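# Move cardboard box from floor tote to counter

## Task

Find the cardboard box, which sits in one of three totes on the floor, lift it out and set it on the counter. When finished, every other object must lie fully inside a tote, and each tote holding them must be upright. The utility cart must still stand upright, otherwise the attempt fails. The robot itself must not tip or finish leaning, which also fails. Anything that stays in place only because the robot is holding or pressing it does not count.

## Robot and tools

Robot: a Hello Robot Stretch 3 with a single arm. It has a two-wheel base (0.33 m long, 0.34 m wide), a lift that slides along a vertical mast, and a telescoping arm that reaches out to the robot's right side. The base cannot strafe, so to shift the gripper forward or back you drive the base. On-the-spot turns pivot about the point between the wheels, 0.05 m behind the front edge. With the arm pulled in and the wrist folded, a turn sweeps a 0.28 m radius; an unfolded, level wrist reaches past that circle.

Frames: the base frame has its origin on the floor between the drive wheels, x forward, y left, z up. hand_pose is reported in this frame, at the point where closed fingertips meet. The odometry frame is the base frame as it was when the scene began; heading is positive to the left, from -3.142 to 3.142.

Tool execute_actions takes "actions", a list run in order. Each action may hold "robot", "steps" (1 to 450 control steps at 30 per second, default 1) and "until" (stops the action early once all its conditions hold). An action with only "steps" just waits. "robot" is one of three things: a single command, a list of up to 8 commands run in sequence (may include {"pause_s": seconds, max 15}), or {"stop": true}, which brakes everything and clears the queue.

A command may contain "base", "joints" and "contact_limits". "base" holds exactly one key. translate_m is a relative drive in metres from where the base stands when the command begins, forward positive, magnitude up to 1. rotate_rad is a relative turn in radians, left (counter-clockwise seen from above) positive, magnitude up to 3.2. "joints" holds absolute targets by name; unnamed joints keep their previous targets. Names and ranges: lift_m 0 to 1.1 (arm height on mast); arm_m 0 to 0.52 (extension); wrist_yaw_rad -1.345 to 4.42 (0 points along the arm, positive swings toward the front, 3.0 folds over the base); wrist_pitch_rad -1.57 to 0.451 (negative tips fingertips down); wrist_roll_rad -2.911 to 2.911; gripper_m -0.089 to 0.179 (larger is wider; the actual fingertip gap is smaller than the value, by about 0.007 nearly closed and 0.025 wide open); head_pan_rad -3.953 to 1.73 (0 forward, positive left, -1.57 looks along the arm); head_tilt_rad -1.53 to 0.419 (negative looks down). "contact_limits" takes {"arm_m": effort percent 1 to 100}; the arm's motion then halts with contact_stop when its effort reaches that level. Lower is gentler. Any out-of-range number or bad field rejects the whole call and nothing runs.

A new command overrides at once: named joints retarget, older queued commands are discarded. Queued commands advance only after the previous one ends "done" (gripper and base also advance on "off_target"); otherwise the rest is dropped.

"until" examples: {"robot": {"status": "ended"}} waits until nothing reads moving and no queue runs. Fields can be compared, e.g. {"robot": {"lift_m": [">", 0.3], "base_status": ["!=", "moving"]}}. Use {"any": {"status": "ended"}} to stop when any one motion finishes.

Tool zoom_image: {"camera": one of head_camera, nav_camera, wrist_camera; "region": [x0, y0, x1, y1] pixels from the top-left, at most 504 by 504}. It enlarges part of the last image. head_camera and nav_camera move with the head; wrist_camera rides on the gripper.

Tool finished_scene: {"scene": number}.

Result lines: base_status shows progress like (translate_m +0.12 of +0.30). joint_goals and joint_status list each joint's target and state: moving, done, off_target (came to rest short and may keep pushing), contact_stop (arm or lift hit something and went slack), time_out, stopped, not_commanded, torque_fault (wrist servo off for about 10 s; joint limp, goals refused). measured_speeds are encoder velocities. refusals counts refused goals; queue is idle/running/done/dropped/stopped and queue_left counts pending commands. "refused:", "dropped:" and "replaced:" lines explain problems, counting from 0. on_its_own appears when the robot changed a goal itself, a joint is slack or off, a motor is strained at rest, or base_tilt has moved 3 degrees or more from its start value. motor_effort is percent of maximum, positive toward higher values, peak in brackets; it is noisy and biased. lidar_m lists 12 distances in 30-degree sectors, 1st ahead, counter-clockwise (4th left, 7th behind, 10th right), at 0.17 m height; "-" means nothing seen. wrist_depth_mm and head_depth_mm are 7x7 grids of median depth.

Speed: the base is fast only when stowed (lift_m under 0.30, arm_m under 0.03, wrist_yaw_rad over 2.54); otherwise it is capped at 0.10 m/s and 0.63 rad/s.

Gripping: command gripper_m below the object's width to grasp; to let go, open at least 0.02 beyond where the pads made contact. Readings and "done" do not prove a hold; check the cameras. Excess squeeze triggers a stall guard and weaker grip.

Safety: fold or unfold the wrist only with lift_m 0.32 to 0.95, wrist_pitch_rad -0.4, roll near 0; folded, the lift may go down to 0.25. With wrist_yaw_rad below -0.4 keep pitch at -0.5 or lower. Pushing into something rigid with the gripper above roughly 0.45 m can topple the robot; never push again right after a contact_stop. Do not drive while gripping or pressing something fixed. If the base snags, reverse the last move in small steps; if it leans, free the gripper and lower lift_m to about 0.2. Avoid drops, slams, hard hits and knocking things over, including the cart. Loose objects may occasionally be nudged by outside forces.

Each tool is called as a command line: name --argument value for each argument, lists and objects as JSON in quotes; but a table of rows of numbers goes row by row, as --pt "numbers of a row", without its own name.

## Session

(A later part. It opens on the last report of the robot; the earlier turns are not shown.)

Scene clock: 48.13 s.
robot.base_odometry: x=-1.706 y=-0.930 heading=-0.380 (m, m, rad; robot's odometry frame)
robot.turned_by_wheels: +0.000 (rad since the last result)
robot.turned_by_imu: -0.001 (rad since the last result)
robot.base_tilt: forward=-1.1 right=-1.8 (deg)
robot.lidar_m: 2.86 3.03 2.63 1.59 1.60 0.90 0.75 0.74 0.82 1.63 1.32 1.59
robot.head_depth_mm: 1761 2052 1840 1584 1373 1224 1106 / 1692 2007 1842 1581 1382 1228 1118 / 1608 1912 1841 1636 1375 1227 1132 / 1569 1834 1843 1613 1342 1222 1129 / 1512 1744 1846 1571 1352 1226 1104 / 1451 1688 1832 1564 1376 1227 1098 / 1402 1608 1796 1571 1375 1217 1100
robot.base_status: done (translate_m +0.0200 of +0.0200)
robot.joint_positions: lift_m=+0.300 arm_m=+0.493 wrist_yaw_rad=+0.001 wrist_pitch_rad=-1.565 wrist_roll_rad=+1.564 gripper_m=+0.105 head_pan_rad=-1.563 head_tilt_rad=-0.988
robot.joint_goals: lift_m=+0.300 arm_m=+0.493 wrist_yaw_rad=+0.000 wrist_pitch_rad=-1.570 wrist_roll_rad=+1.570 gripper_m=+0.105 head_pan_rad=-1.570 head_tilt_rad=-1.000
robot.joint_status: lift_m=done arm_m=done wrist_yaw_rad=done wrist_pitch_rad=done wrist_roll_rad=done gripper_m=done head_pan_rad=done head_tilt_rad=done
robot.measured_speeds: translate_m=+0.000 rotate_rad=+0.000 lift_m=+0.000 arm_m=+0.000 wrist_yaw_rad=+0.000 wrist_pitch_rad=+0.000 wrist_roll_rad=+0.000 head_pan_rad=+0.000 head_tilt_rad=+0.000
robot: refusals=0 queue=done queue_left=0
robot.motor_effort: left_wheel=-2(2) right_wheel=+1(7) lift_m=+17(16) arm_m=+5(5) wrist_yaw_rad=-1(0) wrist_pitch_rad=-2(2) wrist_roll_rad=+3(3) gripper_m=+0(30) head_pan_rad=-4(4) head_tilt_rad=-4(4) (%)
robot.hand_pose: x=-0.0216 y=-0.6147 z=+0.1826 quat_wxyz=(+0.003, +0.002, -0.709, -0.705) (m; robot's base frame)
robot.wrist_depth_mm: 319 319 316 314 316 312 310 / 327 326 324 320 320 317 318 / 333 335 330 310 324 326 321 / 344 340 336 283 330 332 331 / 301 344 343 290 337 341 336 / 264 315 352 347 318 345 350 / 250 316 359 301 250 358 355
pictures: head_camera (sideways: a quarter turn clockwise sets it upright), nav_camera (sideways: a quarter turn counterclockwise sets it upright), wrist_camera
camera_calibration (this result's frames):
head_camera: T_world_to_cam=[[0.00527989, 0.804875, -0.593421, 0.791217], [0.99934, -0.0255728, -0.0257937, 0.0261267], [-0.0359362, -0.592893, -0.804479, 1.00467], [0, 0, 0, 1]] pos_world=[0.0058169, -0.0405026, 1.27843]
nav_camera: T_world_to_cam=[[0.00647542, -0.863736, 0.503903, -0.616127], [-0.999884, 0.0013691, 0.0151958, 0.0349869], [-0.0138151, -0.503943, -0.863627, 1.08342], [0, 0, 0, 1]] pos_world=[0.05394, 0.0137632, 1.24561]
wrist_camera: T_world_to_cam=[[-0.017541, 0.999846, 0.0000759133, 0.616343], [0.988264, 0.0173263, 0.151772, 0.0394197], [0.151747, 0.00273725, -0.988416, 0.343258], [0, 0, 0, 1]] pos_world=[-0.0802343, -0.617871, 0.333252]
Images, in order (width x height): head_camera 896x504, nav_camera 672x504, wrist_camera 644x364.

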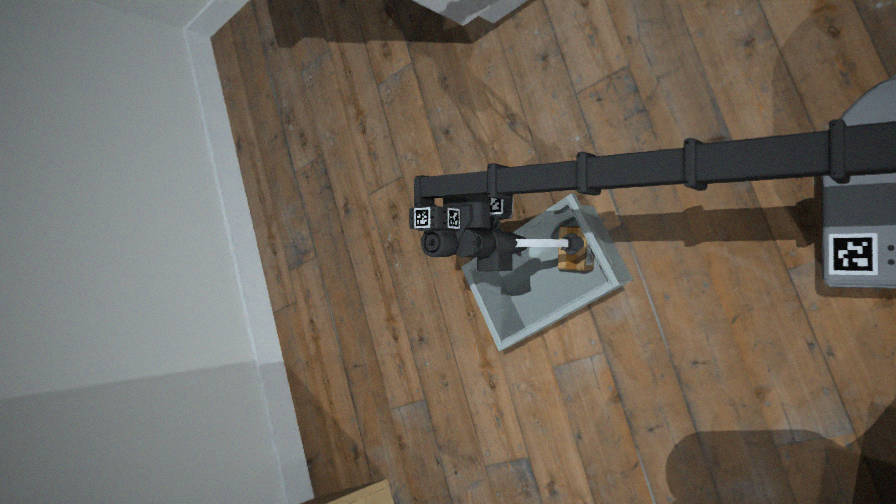

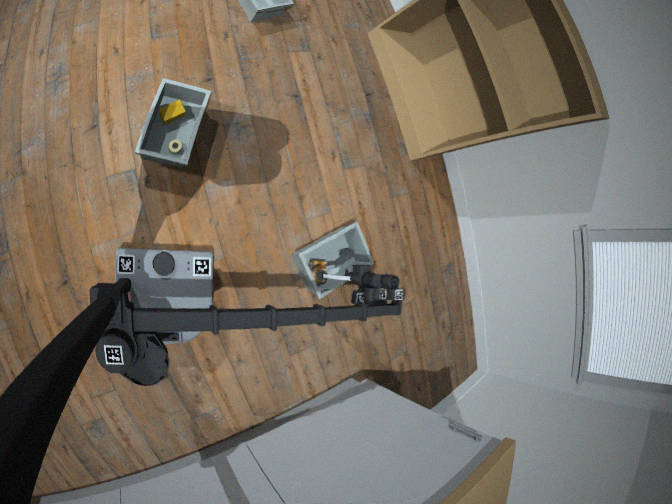

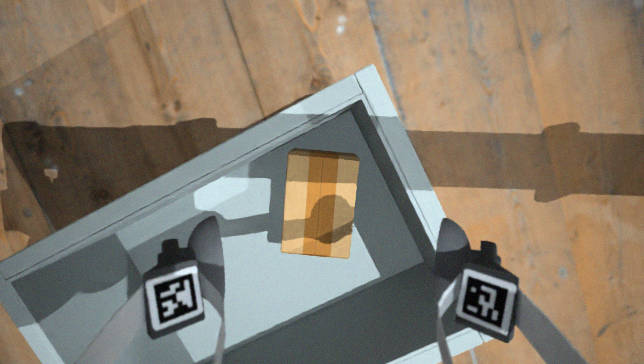

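execute_actions --actions '[{"robot":[{"joints":{"arm_m":0.5,"gripper_m":0.1}},{"joints":{"lift_m":0.16}}],"steps":450,"until":{"robot":{"status":"ended"}}}]'

Scene clock: 49.90 s.
robot.base_odometry: x=-1.706 y=-0.930 heading=-0.380 (m, m, rad; robot's odometry frame)
robot.turned_by_wheels: +0.000 (rad since the last result)
robot.turned_by_imu: -0.003 (rad since the last result)
robot.base_tilt: forward=-1.2 right=-2.0 (deg)
robot.lidar_m: 2.85 3.04 2.63 1.59 1.60 0.90 0.74 0.74 0.82 1.62 1.32 1.59
robot.head_depth_mm: 1791 2059 1846 1578 1378 1226 1095 / 1694 2032 1849 1582 1377 1226 1124 / 1641 1914 1844 1616 1357 1240 - / 1584 1827 1839 1619 1336 1230 1138 / 1508 1758 1831 1574 1352 1226 1104 / 1459 1677 1851 1571 1378 1223 1104 / 1412 1627 1792 1571 1374 1227 1100
robot.base_status: done (translate_m +0.0200 of +0.0200)
robot.joint_positions: lift_m=+0.236 arm_m=+0.500 wrist_yaw_rad=+0.005 wrist_pitch_rad=-1.587 wrist_roll_rad=+1.561 gripper_m=+0.100 head_pan_rad=-1.563 head_tilt_rad=-0.989
robot.joint_goals: lift_m=+0.235 arm_m=+0.500 wrist_yaw_rad=+0.000 wrist_pitch_rad=-1.570 wrist_roll_rad=+1.570 gripper_m=+0.100 head_pan_rad=-1.570 head_tilt_rad=-1.000
robot.joint_status: lift_m=contact_stop arm_m=done wrist_yaw_rad=done wrist_pitch_rad=done wrist_roll_rad=done gripper_m=done head_pan_rad=done head_tilt_rad=done
robot.measured_speeds: translate_m=+0.000 rotate_rad=-0.001 lift_m=+0.007 arm_m=+0.002 wrist_yaw_rad=+0.050 wrist_pitch_rad=-0.072 wrist_roll_rad=-0.072 head_pan_rad=+0.000 head_tilt_rad=-0.024
robot: refusals=0 queue=dropped queue_left=0
robot.on_its_own: lift_m is slack since a contact_stop, until your next command for it (your +0.160 is given up)
robot.motor_effort: left_wheel=-4(4) right_wheel=+0(1) lift_m=+8(16) arm_m=-3(5) wrist_yaw_rad=-5(4) wrist_pitch_rad=+12(17) wrist_roll_rad=+7(7) gripper_m=+1(31) head_pan_rad=-4(3) head_tilt_rad=-4(4) (%)
robot.hand_pose: x=-0.0217 y=-0.6167 z=+0.1186 quat_wxyz=(+0.005, +0.005, -0.701, -0.713) (m; robot's base frame)
robot.wrist_depth_mm: 261 260 262 258 257 258 257 / 266 266 267 262 151 262 263 / 274 273 151 266 165 271 269 / 280 152 270 222 204 275 275 / 152 271 272 225 278 281 282 / 262 274 277 231 285 289 288 / 241 281 284 286 252 205 296
pictures: head_camera (sideways: a quarter turn clockwise sets it upright), nav_camera (sideways: a quarter turn counterclockwise sets it upright), wrist_camera
camera_calibration (this result's frames):
head_camera: T_world_to_cam=[[0.0054632, 0.805481, -0.592597, 0.790142], [0.999334, -0.0257795, -0.0258276, 0.0261708], [-0.0360805, -0.592061, -0.805085, 1.00546], [0, 0, 0, 1]] pos_world=[0.00580728, -0.0404785, 1.27839]
nav_camera: T_world_to_cam=[[0.00627771, -0.864253, 0.503018, -0.614973], [-0.999883, 0.0015868, 0.015205, 0.034975], [-0.0139391, -0.503055, -0.864142, 1.08409], [0, 0, 0, 1]] pos_world=[0.0539428, 0.0138096, 1.24562]
wrist_camera: T_world_to_cam=[[-0.0244576, 0.999467, 0.0216437, 0.615401], [0.988138, 0.0208858, 0.15214, 0.0514366], [0.151607, 0.025108, -0.988122, 0.293711], [0, 0, 0, 1]] pos_world=[-0.0803038, -0.623521, 0.269077]
Images, in order (width x height): head_camera 896x504, nav_camera 672x504, wrist_camera 644x364.

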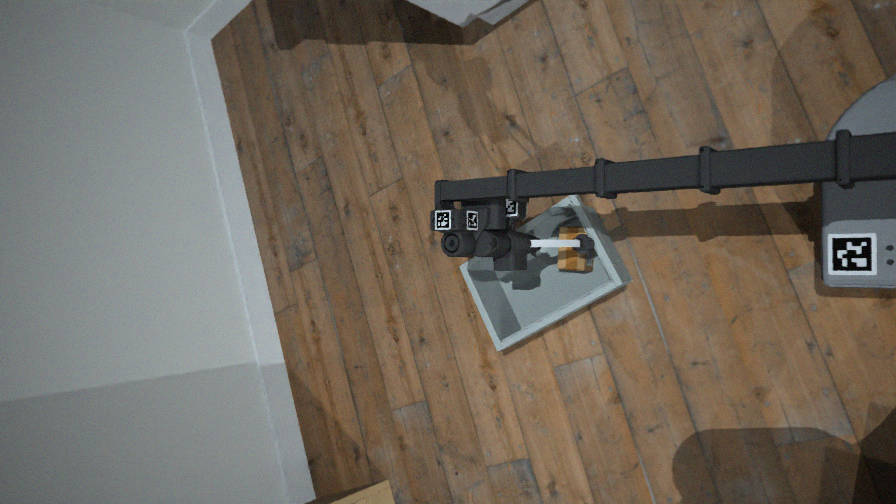

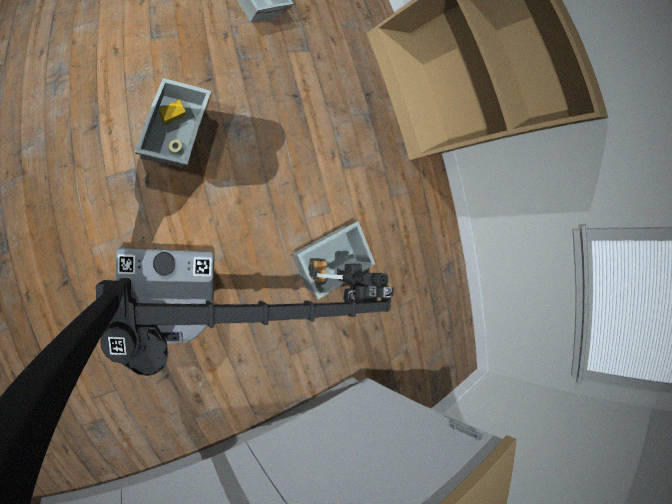

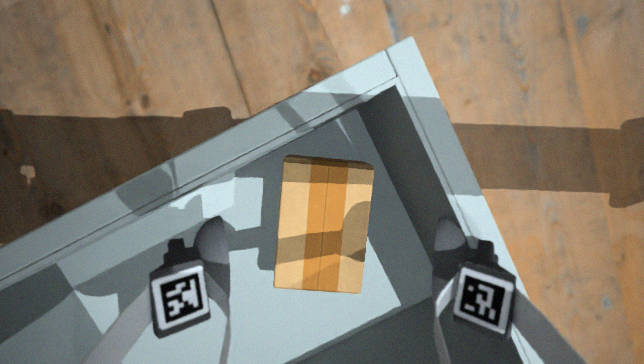

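execute_actions --actions '[{"robot":[{"joints":{"lift_m":0.27}},{"joints":{"arm_m":0.52,"gripper_m":0.088}},{"joints":{"lift_m":0.16}}],"steps":450,"until":{"robot":{"status":"ended"}}}]'

Scene clock: 53.80 s.
robot.base_odometry: x=-1.706 y=-0.930 heading=-0.380 (m, m, rad; robot's odometry frame)
robot.turned_by_wheels: +0.000 (rad since the last result)
robot.turned_by_imu: -0.010 (rad since the last result)
robot.base_tilt: forward=-1.2 right=-1.9 (deg)
robot.lidar_m: 2.81 3.04 2.65 1.59 1.60 0.91 0.74 0.74 0.82 1.63 1.32 1.59
robot.head_depth_mm: 1788 2016 1827 1538 1383 1223 1100 / 1696 2023 1823 1578 1377 1228 1121 / 1634 1923 1830 1608 1346 1223 1129 / 1570 1839 1827 1610 1316 1223 1127 / 1518 1756 1829 1572 1355 1225 1102 / 1457 1685 1814 1569 1374 1219 1099 / 1412 1619 1773 1560 1375 1220 1097
robot.base_status: done (translate_m +0.0200 of +0.0200)
robot.joint_positions: lift_m=+0.160 arm_m=+0.518 wrist_yaw_rad=-0.003 wrist_pitch_rad=-1.582 wrist_roll_rad=+1.576 gripper_m=+0.088 head_pan_rad=-1.565 head_tilt_rad=-0.990
robot.joint_goals: lift_m=+0.160 arm_m=+0.520 wrist_yaw_rad=+0.000 wrist_pitch_rad=-1.570 wrist_roll_rad=+1.570 gripper_m=+0.088 head_pan_rad=-1.570 head_tilt_rad=-1.000
robot.joint_status: lift_m=done arm_m=done wrist_yaw_rad=done wrist_pitch_rad=done wrist_roll_rad=done gripper_m=done head_pan_rad=done head_tilt_rad=done
robot.measured_speeds: translate_m=+0.000 rotate_rad=+0.000 lift_m=+0.000 arm_m=+0.000 wrist_yaw_rad=+0.000 wrist_pitch_rad=+0.000 wrist_roll_rad=+0.000 head_pan_rad=+0.000 head_tilt_rad=+0.000
robot: refusals=0 queue=done queue_left=0
robot.motor_effort: left_wheel=+0(10) right_wheel=-1(19) lift_m=+16(30) arm_m=+4(5) wrist_yaw_rad=+2(4) wrist_pitch_rad=+7(10) wrist_roll_rad=-4(6) gripper_m=-1(53) head_pan_rad=-3(3) head_tilt_rad=-3(3) (%)
robot.hand_pose: x=-0.0215 y=-0.6356 z=+0.0431 quat_wxyz=(-0.003, -0.003, -0.703, -0.711) (m; robot's base frame)
robot.wrist_depth_mm: 185 186 185 185 183 71 182 / 190 190 189 187 73 76 73 / 194 194 191 75 160 97 74 / 198 196 77 147 193 115 76 / 200 78 198 147 148 135 81 / - 204 204 151 150 150 94 / 209 209 208 154 155 209 110
pictures: head_camera (sideways: a quarter turn clockwise sets it upright), nav_camera (sideways: a quarter turn counterclockwise sets it upright), wrist_camera
camera_calibration (this result's frames):
head_camera: T_world_to_cam=[[0.00669785, 0.806526, -0.591161, 0.788264], [0.999293, -0.0272728, -0.0258866, 0.0262478], [-0.0370008, -0.590569, -0.806138, 1.00683], [0, 0, 0, 1]] pos_world=[0.00574468, -0.040436, 1.27831]
nav_camera: T_world_to_cam=[[0.00495158, -0.865156, 0.501478, -0.612958], [-0.999879, 0.00309994, 0.0152208, 0.0349543], [-0.014723, -0.501493, -0.865037, 1.08526], [0, 0, 0, 1]] pos_world=[0.0539634, 0.0138361, 1.24564]
wrist_camera: T_world_to_cam=[[-0.0017505, 0.999853, 0.0170376, 0.63688], [0.988398, -0.000857672, 0.151884, 0.0492877], [0.151876, 0.0171058, -0.988251, 0.214527], [0, 0, 0, 1]] pos_world=[-0.0801825, -0.640413, 0.19367]
Images, in order (width x height): head_camera 896x504, nav_camera 672x504, wrist_camera 644x364.

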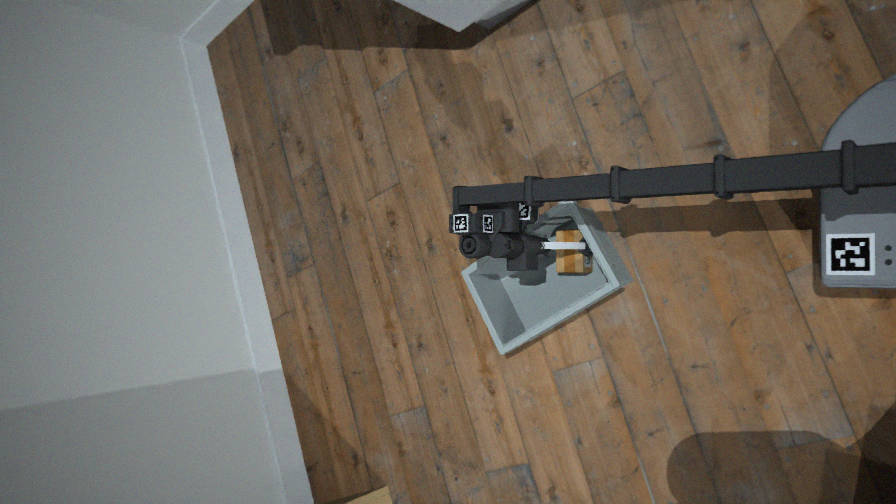

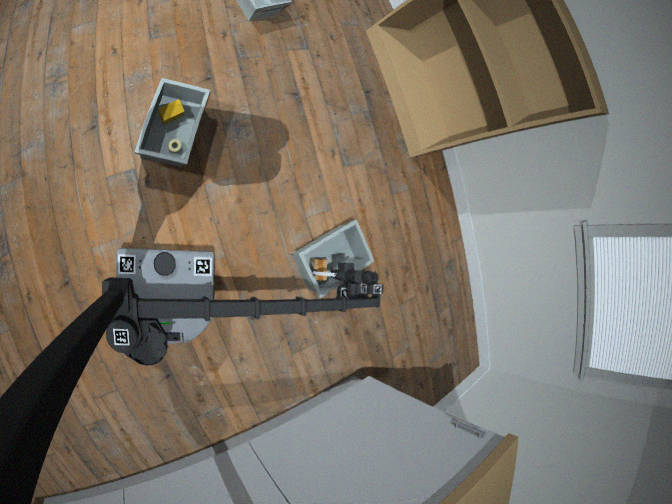

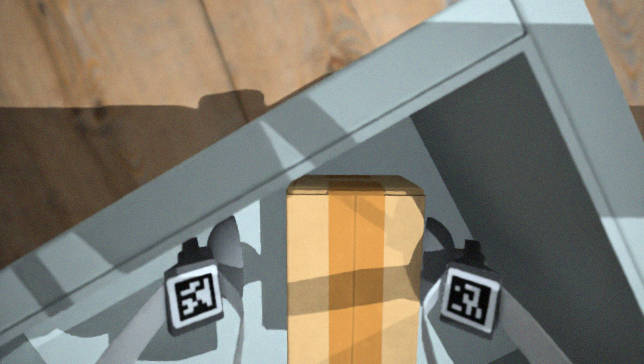

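execute_actions --actions '[{"robot":[{"joints":{"gripper_m":0.03}},{"pause_s":0.7},{"joints":{"lift_m":0.5}},{"joints":{"lift_m":1.08,"arm_m":0.05}},{"base":{"rotate_rad":-1.45},"joints":{"head_tilt_rad":-0.6}}],"steps":450,"until":{"robot":{"status":"ended"}}}]'

Scene clock: 68.77 s.
robot.base_odometry: x=-1.706 y=-0.930 heading=-1.830 (m, m, rad; robot's odometry frame)
robot.turned_by_wheels: -1.450 (rad since the last result)
robot.turned_by_imu: -1.467 (rad since the last result)
robot.base_tilt: forward=-1.1 right=-1.8 (deg)
robot.lidar_m: 1.62 1.32 1.59 3.00 3.43 2.45 1.59 2.16 0.84 0.74 0.74 0.87
robot.head_depth_mm: - - - - - 1374 1255 / 1204 - - - - - 1235 / 1181 - - - - - - / 1164 1271 1063 845 - - 1240 / 1137 1240 1065 823 889 1059 1227 / 1111 1212 1073 803 881 1011 1192 / 1088 1182 1076 787 857 976 1175
robot.base_status: done (rotate_rad -1.4499 of -1.4500)
robot.joint_positions: lift_m=+1.080 arm_m=+0.050 wrist_yaw_rad=-0.001 wrist_pitch_rad=-1.568 wrist_roll_rad=+1.574 gripper_m=+0.031 head_pan_rad=-1.565 head_tilt_rad=-0.606
robot.joint_goals: lift_m=+1.080 arm_m=+0.050 wrist_yaw_rad=+0.000 wrist_pitch_rad=-1.570 wrist_roll_rad=+1.570 gripper_m=+0.030 head_pan_rad=-1.570 head_tilt_rad=-0.600
robot.joint_status: lift_m=done arm_m=done wrist_yaw_rad=done wrist_pitch_rad=done wrist_roll_rad=done gripper_m=done head_pan_rad=done head_tilt_rad=done
robot.measured_speeds: translate_m=+0.000 rotate_rad=+0.000 lift_m=+0.000 arm_m=+0.000 wrist_yaw_rad=+0.000 wrist_pitch_rad=+0.000 wrist_roll_rad=+0.000 head_pan_rad=+0.000 head_tilt_rad=+0.000
robot: refusals=0 queue=done queue_left=0
robot.motor_effort: left_wheel=+2(5) right_wheel=-3(7) lift_m=+28(33) arm_m=-4(4) wrist_yaw_rad=+1(2) wrist_pitch_rad=-1(7) wrist_roll_rad=-3(4) gripper_m=-14(87) head_pan_rad=-3(3) head_tilt_rad=+2(17) (%)
robot.hand_pose: x=-0.0215 y=-0.1717 z=+0.9621 quat_wxyz=(-0.001, -0.002, -0.708, -0.706) (m; robot's base frame)
robot.wrist_depth_mm: 784 - - - - - - / 746 - - - - - - / 720 - - - - - - / 689 - - 164 - - - / 670 956 - 146 - - - / 646 872 - 149 150 - - / 614 799 - 153 - - -
pictures: head_camera (sideways: a quarter turn clockwise sets it upright), nav_camera (sideways: a quarter turn counterclockwise sets it upright), wrist_camera
camera_calibration (this result's frames):
head_camera: T_world_to_cam=[[0.00833026, 0.525908, -0.850501, 1.12625], [0.999335, -0.0345734, -0.0115905, 0.00764506], [-0.0355003, -0.849839, -0.525846, 0.642249], [0, 0, 0, 1]] pos_world=[0.00577807, -0.0462316, 1.29569]
nav_camera: T_world_to_cam=[[0.00348911, -0.613891, 0.789383, -0.988096], [-0.999909, 0.00816459, 0.0107691, 0.0407435], [-0.0130561, -0.789348, -0.613807, 0.75855], [0, 0, 0, 1]] pos_world=[0.0540911, -0.00815684, 1.24515]
wrist_camera: T_world_to_cam=[[-0.00527374, 0.999983, 0.00248486, 0.171313], [0.988394, 0.00483533, 0.151833, -0.0888092], [0.151819, 0.00325675, -0.988403, 1.11253], [0, 0, 0, 1]] pos_world=[-0.0802204, -0.174504, 1.11268]
Images, in order (width x height): head_camera 896x504, nav_camera 672x504, wrist_camera 644x364.

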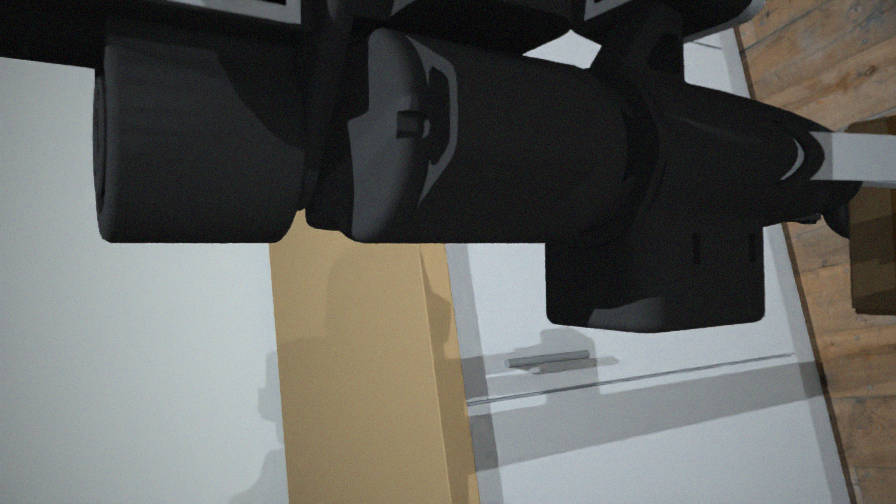

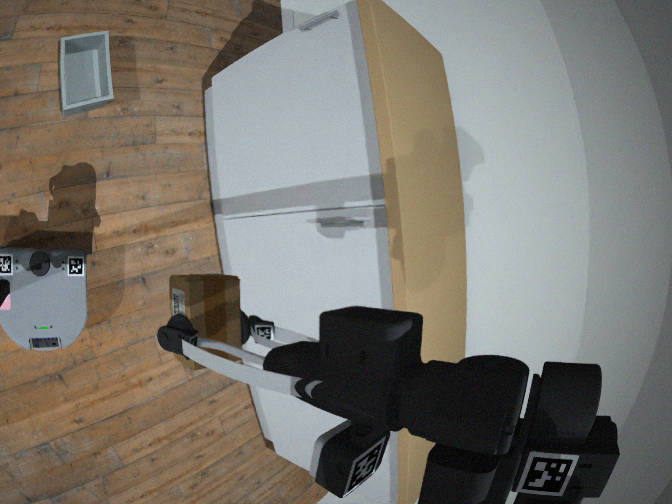

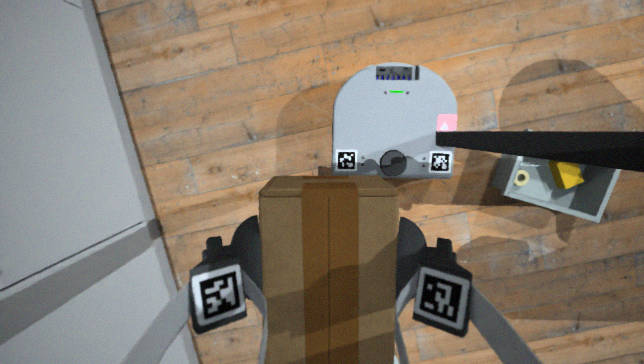

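execute_actions --actions '[{"robot":[{"base":{"rotate_rad":-1.57}},{"base":{"translate_m":0.27}},{"base":{"rotate_rad":1.57}},{"joints":{"arm_m":0.47}}],"steps":450,"until":{"robot":{"status":"ended"}}},{"robot":{"joints":{"lift_m":0.8}},"steps":200,"until":{"robot":{"status":"ended"}}}]'

Scene clock: 84.53 s.
robot.base_odometry: x=-1.967 y=-0.861 heading=-1.830 (m, m, rad; robot's odometry frame)
robot.turned_by_wheels: +0.000 (rad since the last result)
robot.turned_by_imu: -0.004 (rad since the last result)
robot.base_tilt: forward=-1.2 right=-1.8 (deg)
robot.lidar_m: 1.68 1.43 1.81 3.29 3.69 1.65 1.58 0.91 0.54 0.48 0.48 0.56
robot.head_depth_mm: 983 1144 1062 729 663 783 961 / 959 1092 1068 729 620 748 905 / 936 1087 1000 726 617 715 853 / 925 1007 973 643 594 685 812 / 912 1000 1051 731 576 658 771 / 891 971 1023 732 557 622 736 / 873 949 1008 733 556 610 708
robot.base_status: done (rotate_rad +1.5699 of +1.5700)
robot.joint_positions: lift_m=+1.058 arm_m=+0.470 wrist_yaw_rad=-0.001 wrist_pitch_rad=-1.567 wrist_roll_rad=+1.574 gripper_m=+0.031 head_pan_rad=-1.565 head_tilt_rad=-0.606
robot.joint_goals: lift_m=+1.058 arm_m=+0.470 wrist_yaw_rad=+0.000 wrist_pitch_rad=-1.570 wrist_roll_rad=+1.570 gripper_m=+0.030 head_pan_rad=-1.570 head_tilt_rad=-0.600
robot.joint_status: lift_m=contact_stop arm_m=done wrist_yaw_rad=done wrist_pitch_rad=done wrist_roll_rad=done gripper_m=done head_pan_rad=done head_tilt_rad=done
robot.measured_speeds: translate_m=+0.000 rotate_rad=-0.001 lift_m=-0.005 arm_m=+0.000 wrist_yaw_rad=+0.000 wrist_pitch_rad=+0.000 wrist_roll_rad=+0.000 head_pan_rad=+0.000 head_tilt_rad=+0.000
robot: refusals=0 queue=dropped queue_left=0
robot.on_its_own: lift_m is slack since a contact_stop, until your next command for it (your +0.800 is given up)
robot.motor_effort: left_wheel=-2(4) right_wheel=+3(6) lift_m=+21(29) arm_m=+4(6) wrist_yaw_rad=+1(1) wrist_pitch_rad=-1(2) wrist_roll_rad=-3(3) gripper_m=-14(15) head_pan_rad=-2(3) head_tilt_rad=+2(2) (%)
robot.hand_pose: x=-0.0215 y=-0.5914 z=+0.9405 quat_wxyz=(-0.001, -0.002, -0.708, -0.706) (m; robot's base frame)
robot.wrist_depth_mm: 177 177 176 174 173 173 - / 181 180 179 178 177 176 - / 186 184 183 182 181 179 - / 190 189 187 165 185 184 - / 195 194 190 139 188 187 - / 200 199 143 143 142 192 - / 206 205 201 146 199 196 -
pictures: head_camera (sideways: a quarter turn clockwise sets it upright), nav_camera (sideways: a quarter turn counterclockwise sets it upright), wrist_camera
camera_calibration (this result's frames):
head_camera: T_world_to_cam=[[0.00833312, 0.525792, -0.850572, 1.12634], [0.999335, -0.0345792, -0.011585, 0.00763794], [-0.0355034, -0.84991, -0.525731, 0.642099], [0, 0, 0, 1]] pos_world=[0.00577788, -0.0462324, 1.2957]
nav_camera: T_world_to_cam=[[0.00348593, -0.613784, 0.789466, -0.988205], [-0.999909, 0.00817022, 0.0107672, 0.040746], [-0.0130589, -0.789431, -0.6137, 0.75841], [0, 0, 0, 1]] pos_world=[0.0540911, -0.00816473, 1.24515]
wrist_camera: T_world_to_cam=[[-0.00527591, 0.999985, 0.00163837, 0.591847], [0.988394, 0.00496601, 0.151828, -0.0834223], [0.151818, 0.00242039, -0.988406, 1.09208], [0, 0, 0, 1]] pos_world=[-0.0802205, -0.594067, 1.09111]
Images, in order (width x height): head_camera 896x504, nav_camera 672x504, wrist_camera 644x364.

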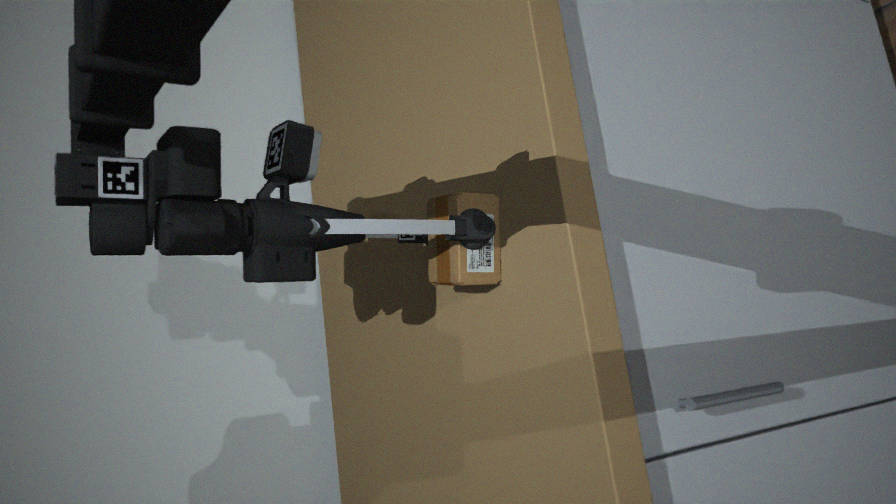

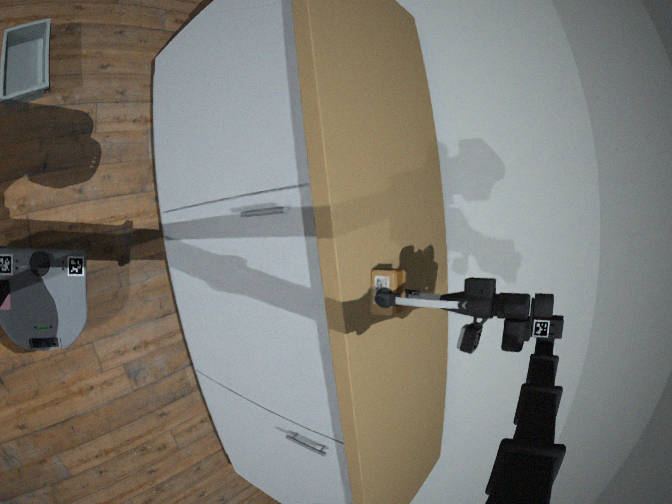

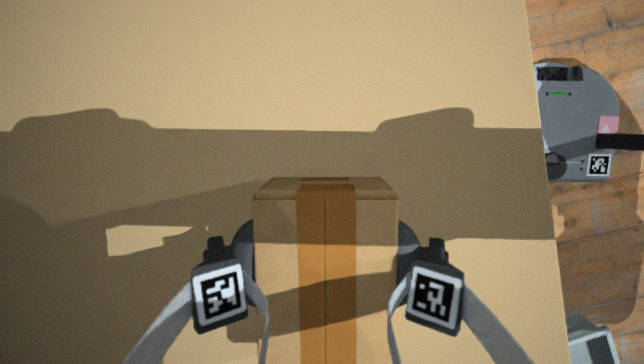

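It's resting on the counter.

execute_actions --actions '[{"robot":[{"joints":{"gripper_m":0.11,"lift_m":1.058}},{"pause_s":0.5},{"joints":{"lift_m":1.1}},{"joints":{"arm_m":0.05}}],"steps":450,"until":{"robot":{"status":"ended"}}}]'

finished_scene --scene 1

Scene clock: 86.07 s.
robot.base_odometry: x=-1.967 y=-0.861 heading=-1.830 (m, m, rad; robot's odometry frame)
robot.turned_by_wheels: +0.000 (rad since the last result)
robot.turned_by_imu: +0.000 (rad since the last result)
robot.base_tilt: forward=-1.1 right=-1.8 (deg)
robot.lidar_m: 1.68 1.43 1.81 3.29 3.67 1.66 1.58 0.91 0.54 0.47 0.48 0.56
robot.head_depth_mm: 982 1147 1057 729 663 780 952 / 961 1093 1063 727 618 744 901 / 935 1091 999 712 617 713 851 / 925 1005 971 643 595 685 808 / 912 998 1052 732 573 654 772 / 888 969 1028 730 557 621 735 / 866 948 1009 734 557 608 704
robot.base_status: done (rotate_rad +1.5699 of +1.5700)
robot.joint_positions: lift_m=+1.059 arm_m=+0.470 wrist_yaw_rad=-0.001 wrist_pitch_rad=-1.565 wrist_roll_rad=+1.574 gripper_m=+0.110 head_pan_rad=-1.565 head_tilt_rad=-0.605
robot.joint_goals: lift_m=+1.059 arm_m=+0.470 wrist_yaw_rad=+0.000 wrist_pitch_rad=-1.570 wrist_roll_rad=+1.570 gripper_m=+0.110 head_pan_rad=-1.570 head_tilt_rad=-0.600
robot.joint_status: lift_m=contact_stop arm_m=done wrist_yaw_rad=done wrist_pitch_rad=done wrist_roll_rad=done gripper_m=done head_pan_rad=done head_tilt_rad=done
robot.measured_speeds: translate_m=+0.000 rotate_rad=+0.000 lift_m=+0.000 arm_m=+0.000 wrist_yaw_rad=+0.000 wrist_pitch_rad=+0.000 wrist_roll_rad=+0.000 head_pan_rad=+0.000 head_tilt_rad=+0.000
robot: refusals=0 queue=dropped queue_left=0
robot.on_its_own: lift_m is slack since a contact_stop, until your next command for it
robot.motor_effort: left_wheel=-1(2) right_wheel=+1(4) lift_m=+22(22) arm_m=+4(3) wrist_yaw_rad=+1(1) wrist_pitch_rad=-2(3) wrist_roll_rad=-3(3) gripper_m=+1(83) head_pan_rad=-2(3) head_tilt_rad=+2(2) (%)
robot.hand_pose: x=-0.0215 y=-0.5918 z=+0.9418 quat_wxyz=(-0.001, -0.002, -0.709, -0.705) (m; robot's base frame)
robot.wrist_depth_mm: 178 176 175 174 173 173 - / 181 180 179 177 176 176 - / 186 184 183 182 181 180 - / 189 189 187 165 184 183 - / 194 193 190 139 188 188 - / 199 198 196 142 193 192 - / 203 203 201 146 196 198 -
pictures: head_camera (sideways: a quarter turn clockwise sets it upright), nav_camera (sideways: a quarter turn counterclockwise sets it upright), wrist_camera
dropped: robot: command 0 of its queue: lift_m: contact_stop
camera_calibration (this result's frames):
head_camera: T_world_to_cam=[[0.00833285, 0.52545, -0.850784, 1.12662], [0.999335, -0.0345795, -0.0115688, 0.0076168], [-0.0354985, -0.850121, -0.525389, 0.641654], [0, 0, 0, 1]] pos_world=[0.00577809, -0.0462349, 1.29572]
nav_camera: T_world_to_cam=[[0.00348672, -0.613467, 0.789713, -0.988527], [-0.999909, 0.00817026, 0.0107616, 0.0407533], [-0.0130541, -0.789678, -0.613382, 0.757997], [0, 0, 0, 1]] pos_world=[0.0540912, -0.00818735, 1.24516]
wrist_camera: T_world_to_cam=[[-0.00527651, 0.999986, -0.000162606, 0.594004], [0.988395, 0.00524004, 0.151817, -0.0834442], [0.151816, 0.000640346, -0.988409, 1.09232], [0, 0, 0, 1]] pos_world=[-0.0802208, -0.594257, 1.09242]
Images, in order (width x height): head_camera 896x504, nav_camera 672x504, wrist_camera 644x364.

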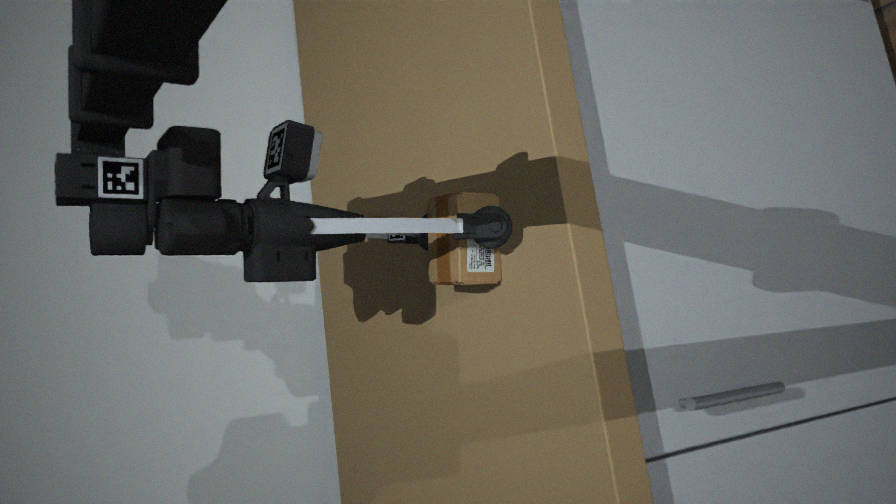

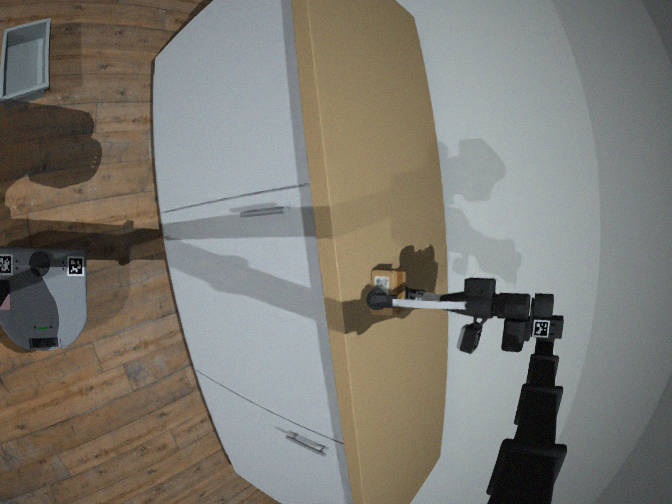

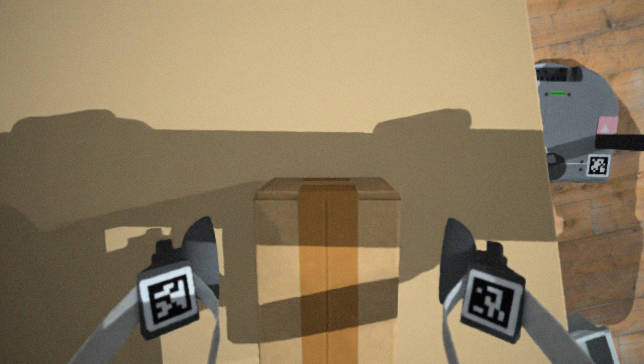

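The scene is finished: the task was done.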